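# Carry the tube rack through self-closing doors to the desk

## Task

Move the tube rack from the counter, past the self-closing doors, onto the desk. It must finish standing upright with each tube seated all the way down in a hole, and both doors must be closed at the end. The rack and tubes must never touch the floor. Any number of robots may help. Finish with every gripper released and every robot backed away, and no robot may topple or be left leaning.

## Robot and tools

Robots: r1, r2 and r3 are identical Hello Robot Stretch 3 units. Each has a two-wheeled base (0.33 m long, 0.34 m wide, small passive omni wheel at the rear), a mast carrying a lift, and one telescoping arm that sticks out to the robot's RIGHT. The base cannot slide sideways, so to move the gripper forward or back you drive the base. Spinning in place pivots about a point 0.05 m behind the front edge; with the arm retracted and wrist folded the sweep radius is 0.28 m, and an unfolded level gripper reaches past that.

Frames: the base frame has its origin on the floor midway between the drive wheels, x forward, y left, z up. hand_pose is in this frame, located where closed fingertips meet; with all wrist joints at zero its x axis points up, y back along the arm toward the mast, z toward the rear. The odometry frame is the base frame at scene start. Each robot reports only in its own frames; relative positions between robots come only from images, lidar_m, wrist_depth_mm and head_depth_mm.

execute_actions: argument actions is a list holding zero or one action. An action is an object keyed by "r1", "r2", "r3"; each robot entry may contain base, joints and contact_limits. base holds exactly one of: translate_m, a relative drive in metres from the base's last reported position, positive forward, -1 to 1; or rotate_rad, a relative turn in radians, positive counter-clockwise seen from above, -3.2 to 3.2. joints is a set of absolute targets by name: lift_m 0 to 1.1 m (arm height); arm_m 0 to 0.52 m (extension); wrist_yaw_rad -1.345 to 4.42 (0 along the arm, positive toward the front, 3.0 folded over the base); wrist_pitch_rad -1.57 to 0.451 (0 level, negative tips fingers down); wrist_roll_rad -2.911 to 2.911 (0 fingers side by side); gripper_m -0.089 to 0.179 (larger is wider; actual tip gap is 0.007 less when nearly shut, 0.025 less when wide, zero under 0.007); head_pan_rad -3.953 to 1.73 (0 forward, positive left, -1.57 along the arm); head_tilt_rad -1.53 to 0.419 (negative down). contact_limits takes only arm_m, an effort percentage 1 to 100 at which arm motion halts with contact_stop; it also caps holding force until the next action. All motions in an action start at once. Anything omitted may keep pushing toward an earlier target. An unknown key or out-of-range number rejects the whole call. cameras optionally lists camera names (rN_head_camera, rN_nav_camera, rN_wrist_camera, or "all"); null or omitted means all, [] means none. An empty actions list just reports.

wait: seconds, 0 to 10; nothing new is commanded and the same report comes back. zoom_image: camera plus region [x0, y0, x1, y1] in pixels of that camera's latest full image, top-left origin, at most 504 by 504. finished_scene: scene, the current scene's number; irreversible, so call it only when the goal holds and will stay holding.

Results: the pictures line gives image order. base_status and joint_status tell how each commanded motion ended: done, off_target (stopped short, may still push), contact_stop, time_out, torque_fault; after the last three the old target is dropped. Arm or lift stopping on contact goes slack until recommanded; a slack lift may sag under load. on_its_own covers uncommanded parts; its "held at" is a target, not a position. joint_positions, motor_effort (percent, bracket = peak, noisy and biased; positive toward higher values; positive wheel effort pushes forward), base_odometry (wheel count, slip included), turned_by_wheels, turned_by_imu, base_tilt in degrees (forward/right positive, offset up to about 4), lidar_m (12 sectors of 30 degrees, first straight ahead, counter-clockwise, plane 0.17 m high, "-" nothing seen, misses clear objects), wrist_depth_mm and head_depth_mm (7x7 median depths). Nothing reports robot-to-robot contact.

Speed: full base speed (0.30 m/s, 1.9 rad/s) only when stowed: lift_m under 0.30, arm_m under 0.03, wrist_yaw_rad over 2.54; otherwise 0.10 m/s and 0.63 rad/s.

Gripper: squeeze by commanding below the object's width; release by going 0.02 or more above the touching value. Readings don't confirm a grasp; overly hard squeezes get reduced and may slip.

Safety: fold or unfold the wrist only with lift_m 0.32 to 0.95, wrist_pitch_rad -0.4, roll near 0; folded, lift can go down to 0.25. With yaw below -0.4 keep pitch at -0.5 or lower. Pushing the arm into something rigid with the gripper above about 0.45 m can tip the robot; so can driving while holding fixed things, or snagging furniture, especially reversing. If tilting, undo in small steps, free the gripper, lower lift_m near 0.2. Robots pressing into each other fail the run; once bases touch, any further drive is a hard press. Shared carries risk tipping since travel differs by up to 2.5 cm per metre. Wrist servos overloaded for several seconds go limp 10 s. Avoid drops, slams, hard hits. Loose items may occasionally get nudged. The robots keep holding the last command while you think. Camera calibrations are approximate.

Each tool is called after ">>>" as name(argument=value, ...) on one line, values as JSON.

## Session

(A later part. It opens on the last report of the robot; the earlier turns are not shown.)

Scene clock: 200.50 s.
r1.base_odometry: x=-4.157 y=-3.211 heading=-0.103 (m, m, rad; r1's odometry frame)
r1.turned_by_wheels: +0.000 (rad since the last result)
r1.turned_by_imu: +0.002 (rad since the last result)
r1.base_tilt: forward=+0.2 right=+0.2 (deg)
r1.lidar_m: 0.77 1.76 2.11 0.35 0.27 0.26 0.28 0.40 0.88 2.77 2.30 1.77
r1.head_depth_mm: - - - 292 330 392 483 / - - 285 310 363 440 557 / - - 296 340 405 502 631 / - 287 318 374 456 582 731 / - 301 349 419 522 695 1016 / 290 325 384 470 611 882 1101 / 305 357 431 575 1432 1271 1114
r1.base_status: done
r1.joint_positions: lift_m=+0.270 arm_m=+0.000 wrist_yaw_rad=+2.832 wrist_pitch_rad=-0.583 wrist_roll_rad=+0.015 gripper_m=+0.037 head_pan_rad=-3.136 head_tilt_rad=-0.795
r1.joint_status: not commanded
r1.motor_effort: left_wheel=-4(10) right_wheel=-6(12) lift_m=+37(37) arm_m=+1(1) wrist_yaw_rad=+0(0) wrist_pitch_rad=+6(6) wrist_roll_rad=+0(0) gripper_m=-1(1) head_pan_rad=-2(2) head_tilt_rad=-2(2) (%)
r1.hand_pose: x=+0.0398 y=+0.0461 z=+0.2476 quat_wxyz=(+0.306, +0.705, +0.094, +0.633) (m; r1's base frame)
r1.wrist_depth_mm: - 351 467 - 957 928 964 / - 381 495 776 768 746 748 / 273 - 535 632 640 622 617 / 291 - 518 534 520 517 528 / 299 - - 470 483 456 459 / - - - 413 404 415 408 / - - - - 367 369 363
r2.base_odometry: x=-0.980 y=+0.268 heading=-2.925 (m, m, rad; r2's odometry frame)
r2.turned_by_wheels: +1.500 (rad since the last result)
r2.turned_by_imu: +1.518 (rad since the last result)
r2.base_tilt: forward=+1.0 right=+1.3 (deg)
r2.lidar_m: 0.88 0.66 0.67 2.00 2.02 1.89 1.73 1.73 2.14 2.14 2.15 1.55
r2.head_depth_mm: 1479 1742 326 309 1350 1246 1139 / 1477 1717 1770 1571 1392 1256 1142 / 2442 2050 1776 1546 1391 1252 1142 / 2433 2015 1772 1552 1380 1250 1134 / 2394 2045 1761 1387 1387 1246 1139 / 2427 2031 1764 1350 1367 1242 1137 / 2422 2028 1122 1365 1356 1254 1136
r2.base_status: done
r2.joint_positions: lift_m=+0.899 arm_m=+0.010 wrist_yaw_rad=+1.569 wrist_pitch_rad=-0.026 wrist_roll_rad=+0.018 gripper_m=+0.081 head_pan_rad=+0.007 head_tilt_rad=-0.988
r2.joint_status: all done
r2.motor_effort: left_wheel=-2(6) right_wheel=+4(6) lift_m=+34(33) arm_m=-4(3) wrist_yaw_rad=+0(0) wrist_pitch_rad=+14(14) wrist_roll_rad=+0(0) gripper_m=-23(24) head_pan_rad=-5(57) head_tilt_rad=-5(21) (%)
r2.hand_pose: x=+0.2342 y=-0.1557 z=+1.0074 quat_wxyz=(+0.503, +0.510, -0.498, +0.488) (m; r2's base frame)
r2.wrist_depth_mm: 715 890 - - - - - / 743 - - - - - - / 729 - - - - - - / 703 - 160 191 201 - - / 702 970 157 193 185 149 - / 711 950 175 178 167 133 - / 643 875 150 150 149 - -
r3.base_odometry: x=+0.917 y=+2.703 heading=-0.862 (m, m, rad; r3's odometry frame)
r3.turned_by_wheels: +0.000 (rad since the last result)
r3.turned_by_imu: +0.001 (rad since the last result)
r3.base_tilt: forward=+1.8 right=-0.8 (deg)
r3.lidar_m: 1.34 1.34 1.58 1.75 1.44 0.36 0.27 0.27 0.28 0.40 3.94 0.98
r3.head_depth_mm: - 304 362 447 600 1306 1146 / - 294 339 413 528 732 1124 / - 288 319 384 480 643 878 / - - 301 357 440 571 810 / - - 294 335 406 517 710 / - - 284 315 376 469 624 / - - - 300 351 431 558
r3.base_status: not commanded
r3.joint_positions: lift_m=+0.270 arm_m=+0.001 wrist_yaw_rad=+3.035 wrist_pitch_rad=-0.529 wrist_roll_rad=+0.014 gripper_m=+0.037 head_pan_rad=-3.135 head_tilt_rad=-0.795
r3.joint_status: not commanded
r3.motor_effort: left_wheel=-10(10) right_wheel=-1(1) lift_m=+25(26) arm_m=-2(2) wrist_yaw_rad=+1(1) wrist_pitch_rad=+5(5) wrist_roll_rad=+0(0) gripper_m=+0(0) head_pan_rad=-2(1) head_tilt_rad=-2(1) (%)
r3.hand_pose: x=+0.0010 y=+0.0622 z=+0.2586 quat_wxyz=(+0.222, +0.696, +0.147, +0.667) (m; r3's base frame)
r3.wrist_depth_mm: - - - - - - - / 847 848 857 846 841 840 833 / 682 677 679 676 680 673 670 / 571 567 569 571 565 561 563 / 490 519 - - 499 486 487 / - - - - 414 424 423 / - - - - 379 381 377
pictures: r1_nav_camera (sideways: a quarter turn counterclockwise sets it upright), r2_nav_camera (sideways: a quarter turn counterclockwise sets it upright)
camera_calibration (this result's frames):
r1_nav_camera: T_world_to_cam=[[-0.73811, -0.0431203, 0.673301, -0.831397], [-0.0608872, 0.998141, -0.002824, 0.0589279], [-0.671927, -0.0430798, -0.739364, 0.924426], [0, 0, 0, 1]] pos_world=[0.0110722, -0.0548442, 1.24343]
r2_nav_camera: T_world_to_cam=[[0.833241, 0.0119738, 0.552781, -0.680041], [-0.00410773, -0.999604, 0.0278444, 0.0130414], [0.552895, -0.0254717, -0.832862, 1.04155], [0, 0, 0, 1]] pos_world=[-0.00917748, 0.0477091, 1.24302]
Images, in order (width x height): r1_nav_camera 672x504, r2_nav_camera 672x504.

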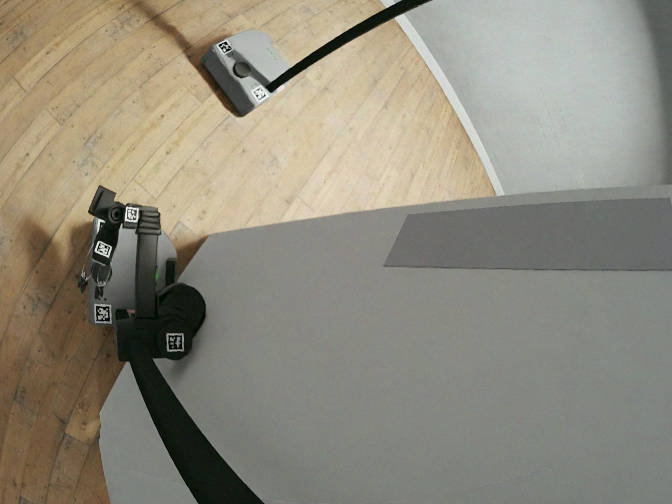

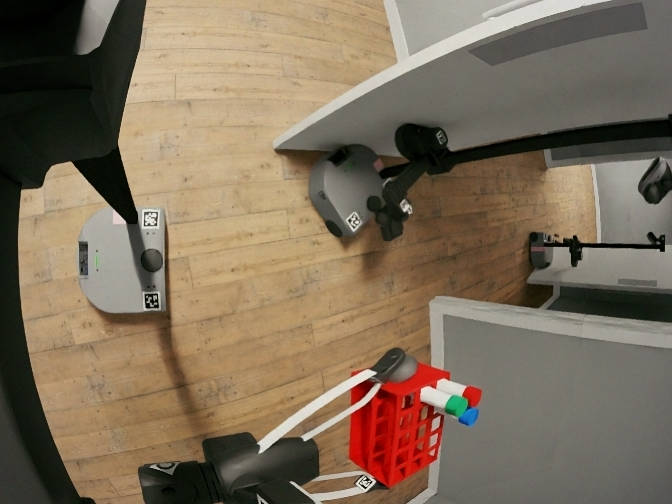

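>>> execute_actions(actions=[{"r1":{"base":{"rotate_rad":-0.55}},"r2":{"base":{"rotate_rad":-0.45},"joints":{"wrist_yaw_rad":1.8}}}], cameras=[])

>>> execute_actions(actions=[{"r2":{"base":{"translate_m":0.4}}}], cameras=[])

>>> execute_actions(actions=[{"r2":{"base":{"rotate_rad":0.55}}}], cameras=["r1_nav_camera","r2_nav_camera"])

Scene clock: 212.90 s.
r1.base_odometry: x=-4.157 y=-3.211 heading=-0.653 (m, m, rad; r1's odometry frame)
r1.turned_by_wheels: -0.550 (rad since the last result)
r1.turned_by_imu: -0.541 (rad since the last result)
r1.base_tilt: forward=+0.1 right=+0.2 (deg)
r1.lidar_m: 1.88 0.77 0.84 2.11 0.36 0.28 0.28 0.29 0.43 0.87 2.75 2.30
r1.head_depth_mm: - - 286 320 392 506 717 / - - 287 325 399 517 738 / - - 290 329 406 529 717 / - - 293 334 413 542 701 / - - 294 339 421 555 806 / - - 294 344 429 568 848 / - - 299 350 437 585 888
r1.base_status: done
r1.joint_positions: lift_m=+0.270 arm_m=+0.000 wrist_yaw_rad=+2.832 wrist_pitch_rad=-0.583 wrist_roll_rad=+0.015 gripper_m=+0.037 head_pan_rad=-3.136 head_tilt_rad=-0.795
r1.joint_status: not commanded
r1.motor_effort: left_wheel=-3(11) right_wheel=-9(17) lift_m=+37(37) arm_m=+0(0) wrist_yaw_rad=+0(0) wrist_pitch_rad=+6(6) wrist_roll_rad=+0(0) gripper_m=+0(1) head_pan_rad=-2(2) head_tilt_rad=-2(2) (%)
r1.hand_pose: x=+0.0398 y=+0.0461 z=+0.2476 quat_wxyz=(+0.306, +0.705, +0.094, +0.633) (m; r1's base frame)
r1.wrist_depth_mm: - - - - - 727 657 / - 789 786 775 772 724 731 / 402 - 640 634 629 618 620 / 414 - 543 537 537 531 530 / 382 - - 472 476 459 454 / - - - 410 405 412 403 / - - - - 372 367 367
r2.base_odometry: x=-0.980 y=+0.268 heading=+2.908 (m, m, rad; r2's odometry frame)
r2.turned_by_wheels: -0.450 (rad since the last result)
r2.turned_by_imu: -0.456 (rad since the last result)
r2.base_tilt: forward=+1.1 right=+1.3 (deg)
r2.lidar_m: 1.49 0.88 0.67 1.85 2.00 2.04 1.84 1.72 1.75 2.26 2.14 2.17
r2.head_depth_mm: 2157 2044 1783 324 1328 1253 1142 / 1984 2039 314 317 833 1251 1134 / 1828 2015 1771 302 1342 1251 1139 / 1704 1943 1748 1582 1385 1254 1137 / 1582 1859 1755 1550 1390 1245 1132 / 1485 1710 1762 1549 1372 1250 1134 / 1474 1981 1750 1542 1379 1245 1132
r2.base_status: done
r2.joint_positions: lift_m=+0.899 arm_m=+0.010 wrist_yaw_rad=+1.798 wrist_pitch_rad=-0.026 wrist_roll_rad=+0.018 gripper_m=+0.081 head_pan_rad=+0.007 head_tilt_rad=-0.988
r2.joint_status: all done
r2.motor_effort: left_wheel=+3(6) right_wheel=-2(3) lift_m=+34(33) arm_m=-4(4) wrist_yaw_rad=+1(3) wrist_pitch_rad=+14(14) wrist_roll_rad=+0(0) gripper_m=-24(24) head_pan_rad=-5(4) head_tilt_rad=-5(5) (%)
r2.hand_pose: x=+0.2276 y=-0.0978 z=+1.0074 quat_wxyz=(+0.444, +0.564, -0.436, +0.543) (m; r2's base frame)
r2.wrist_depth_mm: 951 - - - - - - / - - - - - - - / - - - - - - - / - - 159 190 200 - - / - - 156 191 186 149 - / 972 - 175 177 166 133 - / 878 - 151 150 150 - -
r3.base_odometry: x=+0.917 y=+2.703 heading=-0.862 (m, m, rad; r3's odometry frame)
r3.turned_by_wheels: +0.000 (rad since the last result)
r3.turned_by_imu: +0.001 (rad since the last result)
r3.base_tilt: forward=+1.7 right=-0.8 (deg)
r3.lidar_m: 1.34 1.34 1.58 1.76 1.45 0.36 0.27 0.27 0.28 0.40 3.93 0.98
r3.head_depth_mm: - 304 361 446 602 1304 1149 / - 295 340 413 528 734 1127 / - 288 319 384 480 643 876 / - - 301 357 440 573 806 / - - 294 334 406 516 708 / - - 284 314 376 469 625 / - - - 300 352 431 558
r3.base_status: not commanded
r3.joint_positions: lift_m=+0.270 arm_m=+0.001 wrist_yaw_rad=+3.035 wrist_pitch_rad=-0.529 wrist_roll_rad=+0.014 gripper_m=+0.037 head_pan_rad=-3.135 head_tilt_rad=-0.795
r3.joint_status: not commanded
r3.motor_effort: left_wheel=-10(10) right_wheel=+0(1) lift_m=+26(26) arm_m=-3(3) wrist_yaw_rad=+1(1) wrist_pitch_rad=+5(5) wrist_roll_rad=+0(0) gripper_m=+0(0) head_pan_rad=-3(3) head_tilt_rad=-2(2) (%)
r3.hand_pose: x=+0.0010 y=+0.0622 z=+0.2586 quat_wxyz=(+0.222, +0.696, +0.147, +0.667) (m; r3's base frame)
r3.wrist_depth_mm: - - - - - - - / 864 867 850 850 854 846 836 / 686 682 685 695 680 687 678 / 573 575 570 565 568 567 567 / 494 514 - - 496 487 482 / - - - - 416 427 424 / - - - - 378 380 378
pictures: none
No camera images: the call's "cameras" was empty. Leave "cameras" out to get every camera's image.

Scene clock: 218.13 s.
r1.base_odometry: x=-4.157 y=-3.211 heading=-0.653 (m, m, rad; r1's odometry frame)
r1.turned_by_wheels: +0.000 (rad since the last result)
r1.turned_by_imu: +0.001 (rad since the last result)
r1.base_tilt: forward=+0.2 right=+0.1 (deg)
r1.lidar_m: 1.89 0.77 0.84 2.11 0.36 0.28 0.28 0.29 0.43 0.58 0.56 2.31
r1.head_depth_mm: - - 286 320 392 506 717 / - - 287 324 398 516 738 / - - 290 329 405 529 718 / - - 292 334 414 542 701 / - - 294 339 420 555 808 / - - 295 344 429 571 849 / - - 298 349 438 585 889
r1.base_status: not commanded
r1.joint_positions: lift_m=+0.270 arm_m=+0.000 wrist_yaw_rad=+2.832 wrist_pitch_rad=-0.583 wrist_roll_rad=+0.015 gripper_m=+0.037 head_pan_rad=-3.136 head_tilt_rad=-0.795
r1.joint_status: not commanded
r1.motor_effort: left_wheel=-3(3) right_wheel=-9(10) lift_m=+37(37) arm_m=+0(1) wrist_yaw_rad=+1(0) wrist_pitch_rad=+6(6) wrist_roll_rad=+0(0) gripper_m=+0(1) head_pan_rad=-2(3) head_tilt_rad=-2(2) (%)
r1.hand_pose: x=+0.0398 y=+0.0461 z=+0.2476 quat_wxyz=(+0.306, +0.705, +0.094, +0.633) (m; r1's base frame)
r1.wrist_depth_mm: - - - - - 738 650 / - 785 802 777 769 731 743 / 406 - 650 635 642 623 621 / 412 - 540 542 530 527 527 / 384 - - 469 475 458 457 / - - - 415 401 409 404 / - - - - 361 366 364
r2.base_odometry: x=-1.369 y=+0.360 heading=+2.908 (m, m, rad; r2's odometry frame)
r2.turned_by_wheels: +0.000 (rad since the last result)
r2.turned_by_imu: +0.002 (rad since the last result)
r2.base_tilt: forward=+1.1 right=+1.3 (deg)
r2.lidar_m: 1.15 1.10 0.63 0.66 0.66 2.27 2.19 2.05 2.09 2.03 1.90 1.69
r2.head_depth_mm: 1622 1949 1761 323 1322 1260 1142 / 1495 1827 308 318 835 1252 1141 / 1387 1662 1729 301 1349 1254 1137 / 1279 1525 1717 1589 1389 1247 1138 / 1202 1395 1660 1556 1370 1249 1138 / 1126 1296 1530 1556 1382 1247 1138 / 1071 1208 1582 1545 1381 1247 1137
r2.base_status: done
r2.joint_positions: lift_m=+0.899 arm_m=+0.010 wrist_yaw_rad=+1.798 wrist_pitch_rad=-0.026 wrist_roll_rad=+0.018 gripper_m=+0.081 head_pan_rad=+0.007 head_tilt_rad=-0.988
r2.joint_status: not commanded
r2.motor_effort: left_wheel=+3(7) right_wheel=-2(3) lift_m=+33(33) arm_m=-4(4) wrist_yaw_rad=+2(2) wrist_pitch_rad=+14(14) wrist_roll_rad=+0(0) gripper_m=-24(24) head_pan_rad=-5(6) head_tilt_rad=-5(5) (%)
r2.hand_pose: x=+0.2276 y=-0.0978 z=+1.0074 quat_wxyz=(+0.444, +0.564, -0.436, +0.543) (m; r2's base frame)
r2.wrist_depth_mm: - - - - - - - / - - - - - - - / - - - - - - - / - - 161 191 200 - - / - - 157 192 186 150 - / - - 175 176 166 133 - / - - 150 151 149 - -
r3.base_odometry: x=+0.917 y=+2.703 heading=-0.862 (m, m, rad; r3's odometry frame)
r3.turned_by_wheels: +0.000 (rad since the last result)
r3.turned_by_imu: +0.001 (rad since the last result)
r3.base_tilt: forward=+1.7 right=-0.8 (deg)
r3.lidar_m: 1.34 1.34 1.58 1.76 1.45 0.36 0.27 0.27 0.28 0.40 3.91 0.98
r3.head_depth_mm: - 304 361 446 600 1315 1142 / - 295 340 413 529 731 1130 / - 288 320 383 480 641 876 / - - 301 357 439 571 806 / - - 294 334 406 515 710 / - - 284 315 376 469 625 / - - - 300 351 431 559
r3.base_status: not commanded
r3.joint_positions: lift_m=+0.270 arm_m=+0.001 wrist_yaw_rad=+3.035 wrist_pitch_rad=-0.529 wrist_roll_rad=+0.014 gripper_m=+0.037 head_pan_rad=-3.135 head_tilt_rad=-0.795
r3.joint_status: not commanded
r3.motor_effort: left_wheel=-10(10) right_wheel=+0(0) lift_m=+26(26) arm_m=-2(3) wrist_yaw_rad=+1(1) wrist_pitch_rad=+5(5) wrist_roll_rad=+0(0) gripper_m=+0(0) head_pan_rad=-2(3) head_tilt_rad=-1(1) (%)
r3.hand_pose: x=+0.0010 y=+0.0622 z=+0.2586 quat_wxyz=(+0.222, +0.696, +0.147, +0.667) (m; r3's base frame)
r3.wrist_depth_mm: - - - - - - - / 858 851 853 851 850 851 854 / 692 679 681 677 683 668 670 / 569 570 563 566 562 563 565 / 488 517 - - 500 488 486 / - - - - 417 428 426 / - - - - 380 377 376
pictures: none
No camera images: the call's "cameras" was empty. Leave "cameras" out to get every camera's image.

Scene clock: 220.07 s.
r1.base_odometry: x=-4.157 y=-3.211 heading=-0.653 (m, m, rad; r1's odometry frame)
r1.turned_by_wheels: +0.000 (rad since the last result)
r1.turned_by_imu: +0.000 (rad since the last result)
r1.base_tilt: forward=+0.2 right=+0.1 (deg)
r1.lidar_m: 1.88 0.77 0.84 2.11 0.36 0.28 0.28 0.29 0.43 0.65 0.63 2.31
r1.head_depth_mm: - - 286 320 392 506 717 / - - 287 324 398 516 737 / - - 290 329 406 529 718 / - - 292 334 413 542 700 / - - 294 339 421 555 807 / - - 294 344 429 571 849 / - - 299 349 438 586 888
r1.base_status: not commanded
r1.joint_positions: lift_m=+0.270 arm_m=+0.000 wrist_yaw_rad=+2.832 wrist_pitch_rad=-0.583 wrist_roll_rad=+0.015 gripper_m=+0.037 head_pan_rad=-3.136 head_tilt_rad=-0.795
r1.joint_status: not commanded
r1.motor_effort: left_wheel=-3(3) right_wheel=-10(10) lift_m=+37(37) arm_m=+1(1) wrist_yaw_rad=+1(0) wrist_pitch_rad=+6(5) wrist_roll_rad=+0(0) gripper_m=+0(0) head_pan_rad=-2(3) head_tilt_rad=-2(2) (%)
r1.hand_pose: x=+0.0398 y=+0.0461 z=+0.2476 quat_wxyz=(+0.306, +0.705, +0.094, +0.633) (m; r1's base frame)
r1.wrist_depth_mm: - - - - 979 719 670 / - 792 785 785 780 724 731 / 407 - 647 631 627 625 608 / 409 - 554 538 544 526 527 / 387 - - 462 480 457 455 / - - - 408 402 407 409 / - - - - 369 365 360
r2.base_odometry: x=-1.369 y=+0.360 heading=-2.825 (m, m, rad; r2's odometry frame)
r2.turned_by_wheels: +0.550 (rad since the last result)
r2.turned_by_imu: +0.557 (rad since the last result)
r2.base_tilt: forward=+1.2 right=+1.3 (deg)
r2.lidar_m: 1.11 0.63 0.66 2.24 2.29 2.16 2.05 2.10 2.01 1.90 1.63 1.14
r2.head_depth_mm: 1063 1259 1439 323 1325 1246 1146 / 1072 1252 308 318 834 1256 1141 / 2428 2045 1733 301 1343 1247 1137 / 2426 2051 1768 1583 1390 1238 1134 / 2439 2031 1750 1556 1381 1243 1134 / 2421 2022 1774 1550 1350 1245 1139 / 2434 2034 1754 1551 1161 1210 1134
r2.base_status: done
r2.joint_positions: lift_m=+0.899 arm_m=+0.010 wrist_yaw_rad=+1.798 wrist_pitch_rad=-0.026 wrist_roll_rad=+0.018 gripper_m=+0.081 head_pan_rad=+0.007 head_tilt_rad=-0.988
r2.joint_status: not commanded
r2.motor_effort: left_wheel=-2(5) right_wheel=+4(7) lift_m=+33(33) arm_m=-3(4) wrist_yaw_rad=+2(1) wrist_pitch_rad=+14(14) wrist_roll_rad=+0(0) gripper_m=-24(24) head_pan_rad=-5(4) head_tilt_rad=-5(6) (%)
r2.hand_pose: x=+0.2276 y=-0.0977 z=+1.0074 quat_wxyz=(+0.444, +0.564, -0.436, +0.543) (m; r2's base frame)
r2.wrist_depth_mm: 697 793 - - - 866 826 / 706 849 - - - 882 868 / 722 876 - - - 943 898 / 728 831 160 193 201 957 920 / 699 861 157 191 185 149 928 / 722 859 175 177 166 133 953 / 684 845 150 150 150 - -
r3.base_odometry: x=+0.917 y=+2.703 heading=-0.862 (m, m, rad; r3's odometry frame)
r3.turned_by_wheels: +0.000 (rad since the last result)
r3.turned_by_imu: +0.000 (rad since the last result)
r3.base_tilt: forward=+1.8 right=-0.7 (deg)
r3.lidar_m: 1.34 1.34 1.59 1.75 1.45 0.36 0.27 0.27 0.28 0.40 3.91 0.98
r3.head_depth_mm: - 304 361 447 601 1302 1148 / - 295 339 414 529 732 1127 / - 288 319 384 480 643 880 / - - 301 357 440 571 807 / - - 294 334 406 515 709 / - - 284 314 377 469 625 / - - - 300 352 431 558
r3.base_status: not commanded
r3.joint_positions: lift_m=+0.270 arm_m=+0.001 wrist_yaw_rad=+3.035 wrist_pitch_rad=-0.529 wrist_roll_rad=+0.014 gripper_m=+0.037 head_pan_rad=-3.135 head_tilt_rad=-0.795
r3.joint_status: not commanded
r3.motor_effort: left_wheel=-10(10) right_wheel=+0(0) lift_m=+25(26) arm_m=-3(3) wrist_yaw_rad=+1(0) wrist_pitch_rad=+5(5) wrist_roll_rad=+0(0) gripper_m=+0(0) head_pan_rad=-2(2) head_tilt_rad=-1(1) (%)
r3.hand_pose: x=+0.0010 y=+0.0622 z=+0.2586 quat_wxyz=(+0.222, +0.696, +0.147, +0.667) (m; r3's base frame)
r3.wrist_depth_mm: - - - - - - - / 851 849 851 845 836 842 832 / 681 686 679 675 675 674 674 / 565 570 562 565 566 564 566 / 490 517 - - 501 488 477 / - - - - 414 426 427 / - - - - 376 377 378
pictures: r1_nav_camera (sideways: a quarter turn counterclockwise sets it upright), r2_nav_camera (sideways: a quarter turn counterclockwise sets it upright)
camera_calibration (this result's frames):
r1_nav_camera: T_world_to_cam=[[-0.738111, -0.0431201, 0.6733, -0.831396], [-0.060887, 0.998141, -0.002824, 0.0589279], [-0.671927, -0.0430797, -0.739364, 0.924426], [0, 0, 0, 1]] pos_world=[0.0110722, -0.0548442, 1.24343]
r2_nav_camera: T_world_to_cam=[[0.833348, 0.0118961, 0.55262, -0.679833], [-0.00419652, -0.999603, 0.0278465, 0.0130391], [0.552732, -0.0255249, -0.832968, 1.04169], [0, 0, 0, 1]] pos_world=[-0.00918431, 0.0477104, 1.24302]
Images, in order (width x height): r1_nav_camera 672x504, r2_nav_camera 672x504.

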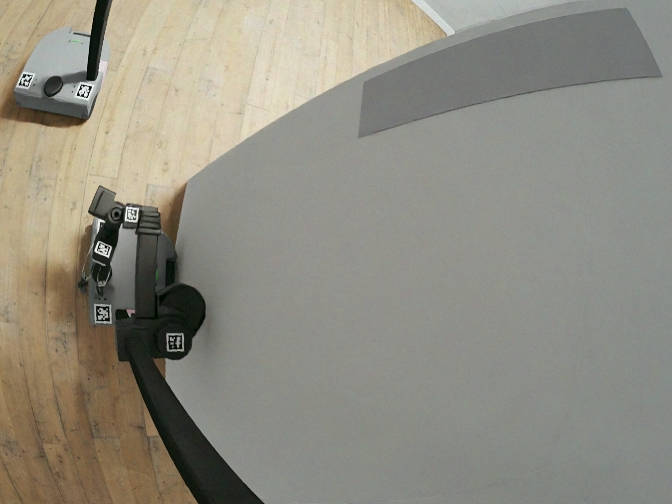

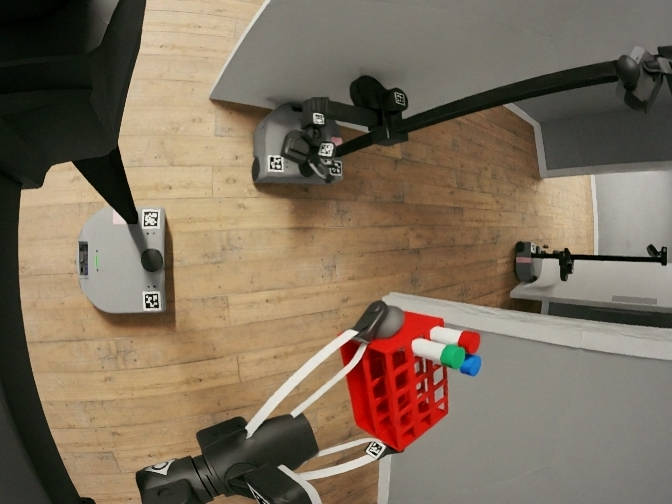

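>>> execute_actions(actions=[{"r1":{"base":{"translate_m":-0.035}},"r2":{"base":{"rotate_rad":0.11}}}], cameras=[])

>>> execute_actions(actions=[{"r2":{"base":{"translate_m":0.65},"joints":{"head_tilt_rad":-1.2}}}], cameras=["r2_nav_camera"])

Scene clock: 230.50 s.
r1.base_odometry: x=-4.166 y=-3.205 heading=-0.690 (m, m, rad; r1's odometry frame)
r1.turned_by_wheels: -0.037 (rad since the last result)
r1.turned_by_imu: -0.004 (rad since the last result)
r1.base_tilt: forward=+0.2 right=+0.1 (deg)
r1.lidar_m: 1.93 0.77 0.84 2.11 0.36 0.28 0.28 0.29 0.43 0.68 0.63 2.32
r1.head_depth_mm: - - 286 320 391 505 715 / - - 287 325 398 518 740 / - - 290 329 405 530 717 / - - 292 334 413 542 702 / - - 294 339 420 556 808 / - - 295 344 430 571 854 / - - 298 349 438 585 891
r1.base_status: translate_m time_out (by the wheels' count: -0.0105 of -0.0350)
r1.joint_positions: lift_m=+0.270 arm_m=+0.000 wrist_yaw_rad=+2.833 wrist_pitch_rad=-0.583 wrist_roll_rad=+0.015 gripper_m=+0.037 head_pan_rad=-3.137 head_tilt_rad=-0.795
r1.joint_status: not commanded
r1.motor_effort: left_wheel=-7(100) right_wheel=-5(62) lift_m=+37(38) arm_m=+0(0) wrist_yaw_rad=+0(1) wrist_pitch_rad=+6(6) wrist_roll_rad=+0(0) gripper_m=-1(0) head_pan_rad=-2(2) head_tilt_rad=-2(2) (%)
r1.hand_pose: x=+0.0397 y=+0.0462 z=+0.2476 quat_wxyz=(+0.306, +0.705, +0.095, +0.633) (m; r1's base frame)
r1.wrist_depth_mm: - - - - - 734 664 / 376 789 800 778 774 726 722 / 400 - 646 624 641 622 627 / 404 - 543 538 528 531 525 / 385 - - 474 480 464 452 / - - - 412 399 409 399 / - - - - 365 359 366
r2.base_odometry: x=-1.369 y=+0.360 heading=-2.715 (m, m, rad; r2's odometry frame)
r2.turned_by_wheels: +0.110 (rad since the last result)
r2.turned_by_imu: +0.111 (rad since the last result)
r2.base_tilt: forward=+1.1 right=+1.4 (deg)
r2.lidar_m: 2.57 0.63 0.67 2.23 2.36 2.10 2.05 2.17 1.95 1.91 1.45 1.11
r2.head_depth_mm: 1090 1227 1366 324 1323 1252 1145 / 2417 2032 310 318 833 1250 1140 / 2414 2050 1761 301 1350 1258 1144 / 2448 2047 1761 1585 1386 1257 1143 / 2419 2043 1754 1554 1383 1245 1141 / 2416 2046 1758 1541 1268 1242 1141 / 2419 2029 1713 1294 1047 1235 1138
r2.base_status: done
r2.joint_positions: lift_m=+0.899 arm_m=+0.010 wrist_yaw_rad=+1.798 wrist_pitch_rad=-0.026 wrist_roll_rad=+0.018 gripper_m=+0.081 head_pan_rad=+0.007 head_tilt_rad=-0.988
r2.joint_status: not commanded
r2.motor_effort: left_wheel=-3(5) right_wheel=+4(7) lift_m=+34(34) arm_m=-3(3) wrist_yaw_rad=+1(2) wrist_pitch_rad=+14(14) wrist_roll_rad=+0(0) gripper_m=-23(23) head_pan_rad=-4(6) head_tilt_rad=-5(5) (%)
r2.hand_pose: x=+0.2276 y=-0.0977 z=+1.0074 quat_wxyz=(+0.444, +0.564, -0.436, +0.543) (m; r2's base frame)
r2.wrist_depth_mm: 636 793 - - - 847 778 / 642 807 - - - 855 812 / 652 819 752 - - 877 836 / 659 835 159 190 200 933 844 / 666 826 156 192 185 150 889 / 689 779 175 176 166 133 872 / 645 823 150 150 150 974 939
r3.base_odometry: x=+0.917 y=+2.703 heading=-0.862 (m, m, rad; r3's odometry frame)
r3.turned_by_wheels: +0.000 (rad since the last result)
r3.turned_by_imu: +0.002 (rad since the last result)
r3.base_tilt: forward=+1.8 right=-0.8 (deg)
r3.lidar_m: 1.34 1.34 1.58 1.75 1.45 0.36 0.27 0.27 0.28 0.40 3.91 0.98
r3.head_depth_mm: - 304 361 447 600 1303 1148 / - 295 340 414 529 734 1131 / - 288 320 384 480 643 878 / - - 301 357 440 574 809 / - - 294 334 405 516 710 / - - 285 315 377 470 625 / - - - 300 351 432 559
r3.base_status: not commanded
r3.joint_positions: lift_m=+0.270 arm_m=+0.001 wrist_yaw_rad=+3.035 wrist_pitch_rad=-0.529 wrist_roll_rad=+0.014 gripper_m=+0.037 head_pan_rad=-3.135 head_tilt_rad=-0.795
r3.joint_status: not commanded
r3.motor_effort: left_wheel=-10(10) right_wheel=-1(1) lift_m=+26(26) arm_m=-3(3) wrist_yaw_rad=+1(0) wrist_pitch_rad=+5(5) wrist_roll_rad=+0(0) gripper_m=+0(0) head_pan_rad=-2(2) head_tilt_rad=-2(2) (%)
r3.hand_pose: x=+0.0010 y=+0.0622 z=+0.2586 quat_wxyz=(+0.222, +0.696, +0.147, +0.667) (m; r3's base frame)
r3.wrist_depth_mm: - - - - - - - / 859 854 846 842 851 837 847 / 690 681 677 680 671 685 670 / 572 573 570 566 568 566 559 / 495 522 - - 498 485 486 / - - - - 414 424 426 / - - - - 379 379 380
pictures: none
No camera images: the call's "cameras" was empty. Leave "cameras" out to get every camera's image.

not run: a stop came earlier in this reply.

>>> execute_actions(actions=[{"r2":{"base":{"translate_m":0.65},"joints":{"head_tilt_rad":-1.2}}}], cameras=["r2_nav_camera"])

Scene clock: 241.67 s.
r1.base_odometry: x=-4.166 y=-3.205 heading=-0.690 (m, m, rad; r1's odometry frame)
r1.turned_by_wheels: +0.000 (rad since the last result)
r1.turned_by_imu: +0.003 (rad since the last result)
r1.base_tilt: forward=+0.2 right=+0.1 (deg)
r1.lidar_m: 0.26 0.26 0.84 2.11 0.36 0.28 0.28 0.29 0.43 2.64 2.75 2.32
r1.head_depth_mm: - - 286 320 392 506 716 / - - 287 325 398 518 738 / - - 290 329 406 530 716 / - - 293 334 413 543 700 / - - 294 339 421 554 811 / - - 295 344 428 569 854 / - - 298 349 437 585 890
r1.base_status: not commanded
r1.joint_positions: lift_m=+0.270 arm_m=+0.000 wrist_yaw_rad=+2.833 wrist_pitch_rad=-0.583 wrist_roll_rad=+0.015 gripper_m=+0.037 head_pan_rad=-3.137 head_tilt_rad=-0.795
r1.joint_status: not commanded
r1.motor_effort: left_wheel=-7(7) right_wheel=-6(6) lift_m=+37(37) arm_m=+0(0) wrist_yaw_rad=-1(0) wrist_pitch_rad=+6(6) wrist_roll_rad=-1(0) gripper_m=+0(1) head_pan_rad=-2(2) head_tilt_rad=-2(1) (%)
r1.hand_pose: x=+0.0397 y=+0.0462 z=+0.2476 quat_wxyz=(+0.306, +0.705, +0.095, +0.633) (m; r1's base frame)
r1.wrist_depth_mm: - - - - 991 718 674 / 380 785 799 781 759 714 730 / 404 - 654 633 628 625 619 / 406 - 547 545 528 533 291 / 384 - - 469 379 272 138 / - - - 410 369 240 143 / - - - - 317 199 162
r2.base_odometry: x=-1.961 y=+0.091 heading=-2.715 (m, m, rad; r2's odometry frame)
r2.turned_by_wheels: +0.000 (rad since the last result)
r2.turned_by_imu: +0.003 (rad since the last result)
r2.base_tilt: forward=+1.1 right=+1.3 (deg)
r2.lidar_m: 1.99 0.74 0.34 0.26 0.27 2.76 2.70 2.62 1.98 1.38 0.58 0.52
r2.head_depth_mm: 1788 326 342 1063 1282 1210 1131 / 1821 294 318 1353 1300 1207 1133 / 1796 333 298 1369 1295 1213 - / 1802 1627 1516 1392 1286 1210 - / 1771 1626 1504 1390 1290 1206 - / 1781 1627 1497 1386 1284 1208 1140 / 1775 1612 1503 1373 1280 1047 980
r2.base_status: done
r2.joint_positions: lift_m=+0.899 arm_m=+0.010 wrist_yaw_rad=+1.798 wrist_pitch_rad=-0.026 wrist_roll_rad=+0.018 gripper_m=+0.081 head_pan_rad=+0.007 head_tilt_rad=-1.185
r2.joint_status: all done
r2.motor_effort: left_wheel=-3(3) right_wheel=+4(6) lift_m=+33(33) arm_m=-3(3) wrist_yaw_rad=+1(2) wrist_pitch_rad=+14(14) wrist_roll_rad=+0(0) gripper_m=-24(24) head_pan_rad=-4(5) head_tilt_rad=-5(22) (%)
r2.hand_pose: x=+0.2276 y=-0.0977 z=+1.0074 quat_wxyz=(+0.444, +0.564, -0.436, +0.543) (m; r2's base frame)
r2.wrist_depth_mm: 606 - - - - - - / 604 - - - - - 341 / 603 - 191 - - - 329 / 615 - 160 192 200 - 323 / 619 - 156 192 185 149 334 / 607 - 175 177 165 133 311 / 563 - 150 150 151 - 354
r3.base_odometry: x=+0.917 y=+2.703 heading=-0.862 (m, m, rad; r3's odometry frame)
r3.turned_by_wheels: +0.000 (rad since the last result)
r3.turned_by_imu: +0.002 (rad since the last result)
r3.base_tilt: forward=+1.7 right=-0.8 (deg)
r3.lidar_m: 1.34 1.34 1.59 1.76 1.45 0.36 0.27 0.27 0.28 0.40 3.92 0.98
r3.head_depth_mm: - 304 361 447 602 1308 1142 / - 295 340 414 528 729 1123 / - 288 319 383 481 641 878 / - - 301 357 439 572 808 / - - 294 334 406 516 711 / - - 285 315 377 470 626 / - - - 300 352 431 558
r3.base_status: not commanded
r3.joint_positions: lift_m=+0.270 arm_m=+0.001 wrist_yaw_rad=+3.035 wrist_pitch_rad=-0.529 wrist_roll_rad=+0.014 gripper_m=+0.037 head_pan_rad=-3.135 head_tilt_rad=-0.795
r3.joint_status: not commanded
r3.motor_effort: left_wheel=-10(10) right_wheel=+0(1) lift_m=+26(26) arm_m=-2(3) wrist_yaw_rad=+1(1) wrist_pitch_rad=+5(5) wrist_roll_rad=+0(0) gripper_m=+0(0) head_pan_rad=-3(4) head_tilt_rad=-1(2) (%)
r3.hand_pose: x=+0.0010 y=+0.0622 z=+0.2586 quat_wxyz=(+0.222, +0.696, +0.147, +0.667) (m; r3's base frame)
r3.wrist_depth_mm: - - - - - - - / 848 858 854 843 852 851 838 / 688 687 683 681 690 684 664 / 568 572 568 570 565 561 566 / 488 517 - - 497 481 484 / - - - - 415 423 426 / - - - - 378 379 381
pictures: r2_nav_camera (sideways: a quarter turn counterclockwise sets it upright)
camera_calibration (this result's frames):
r2_nav_camera: T_world_to_cam=[[0.92561, 0.0124946, 0.378273, -0.453295], [0.00143383, -0.999564, 0.0295076, 0.0108497], [0.378477, -0.0267701, -0.925223, 1.16263], [0, 0, 0, 1]] pos_world=[-0.0204714, 0.0476325, 1.24685]
Images, in order (width x height): r2_nav_camera 672x504.

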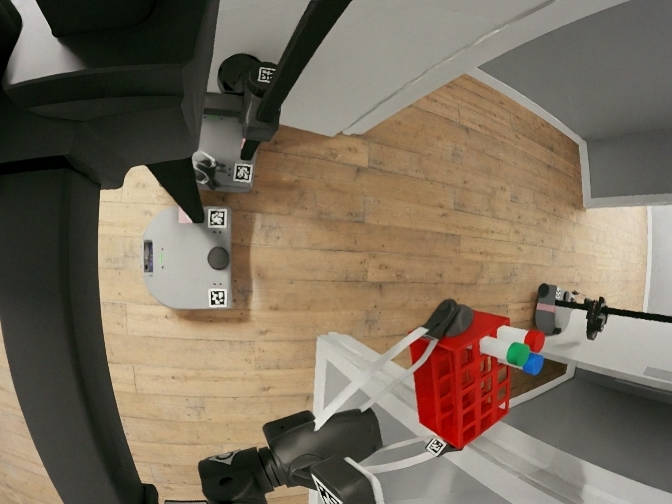

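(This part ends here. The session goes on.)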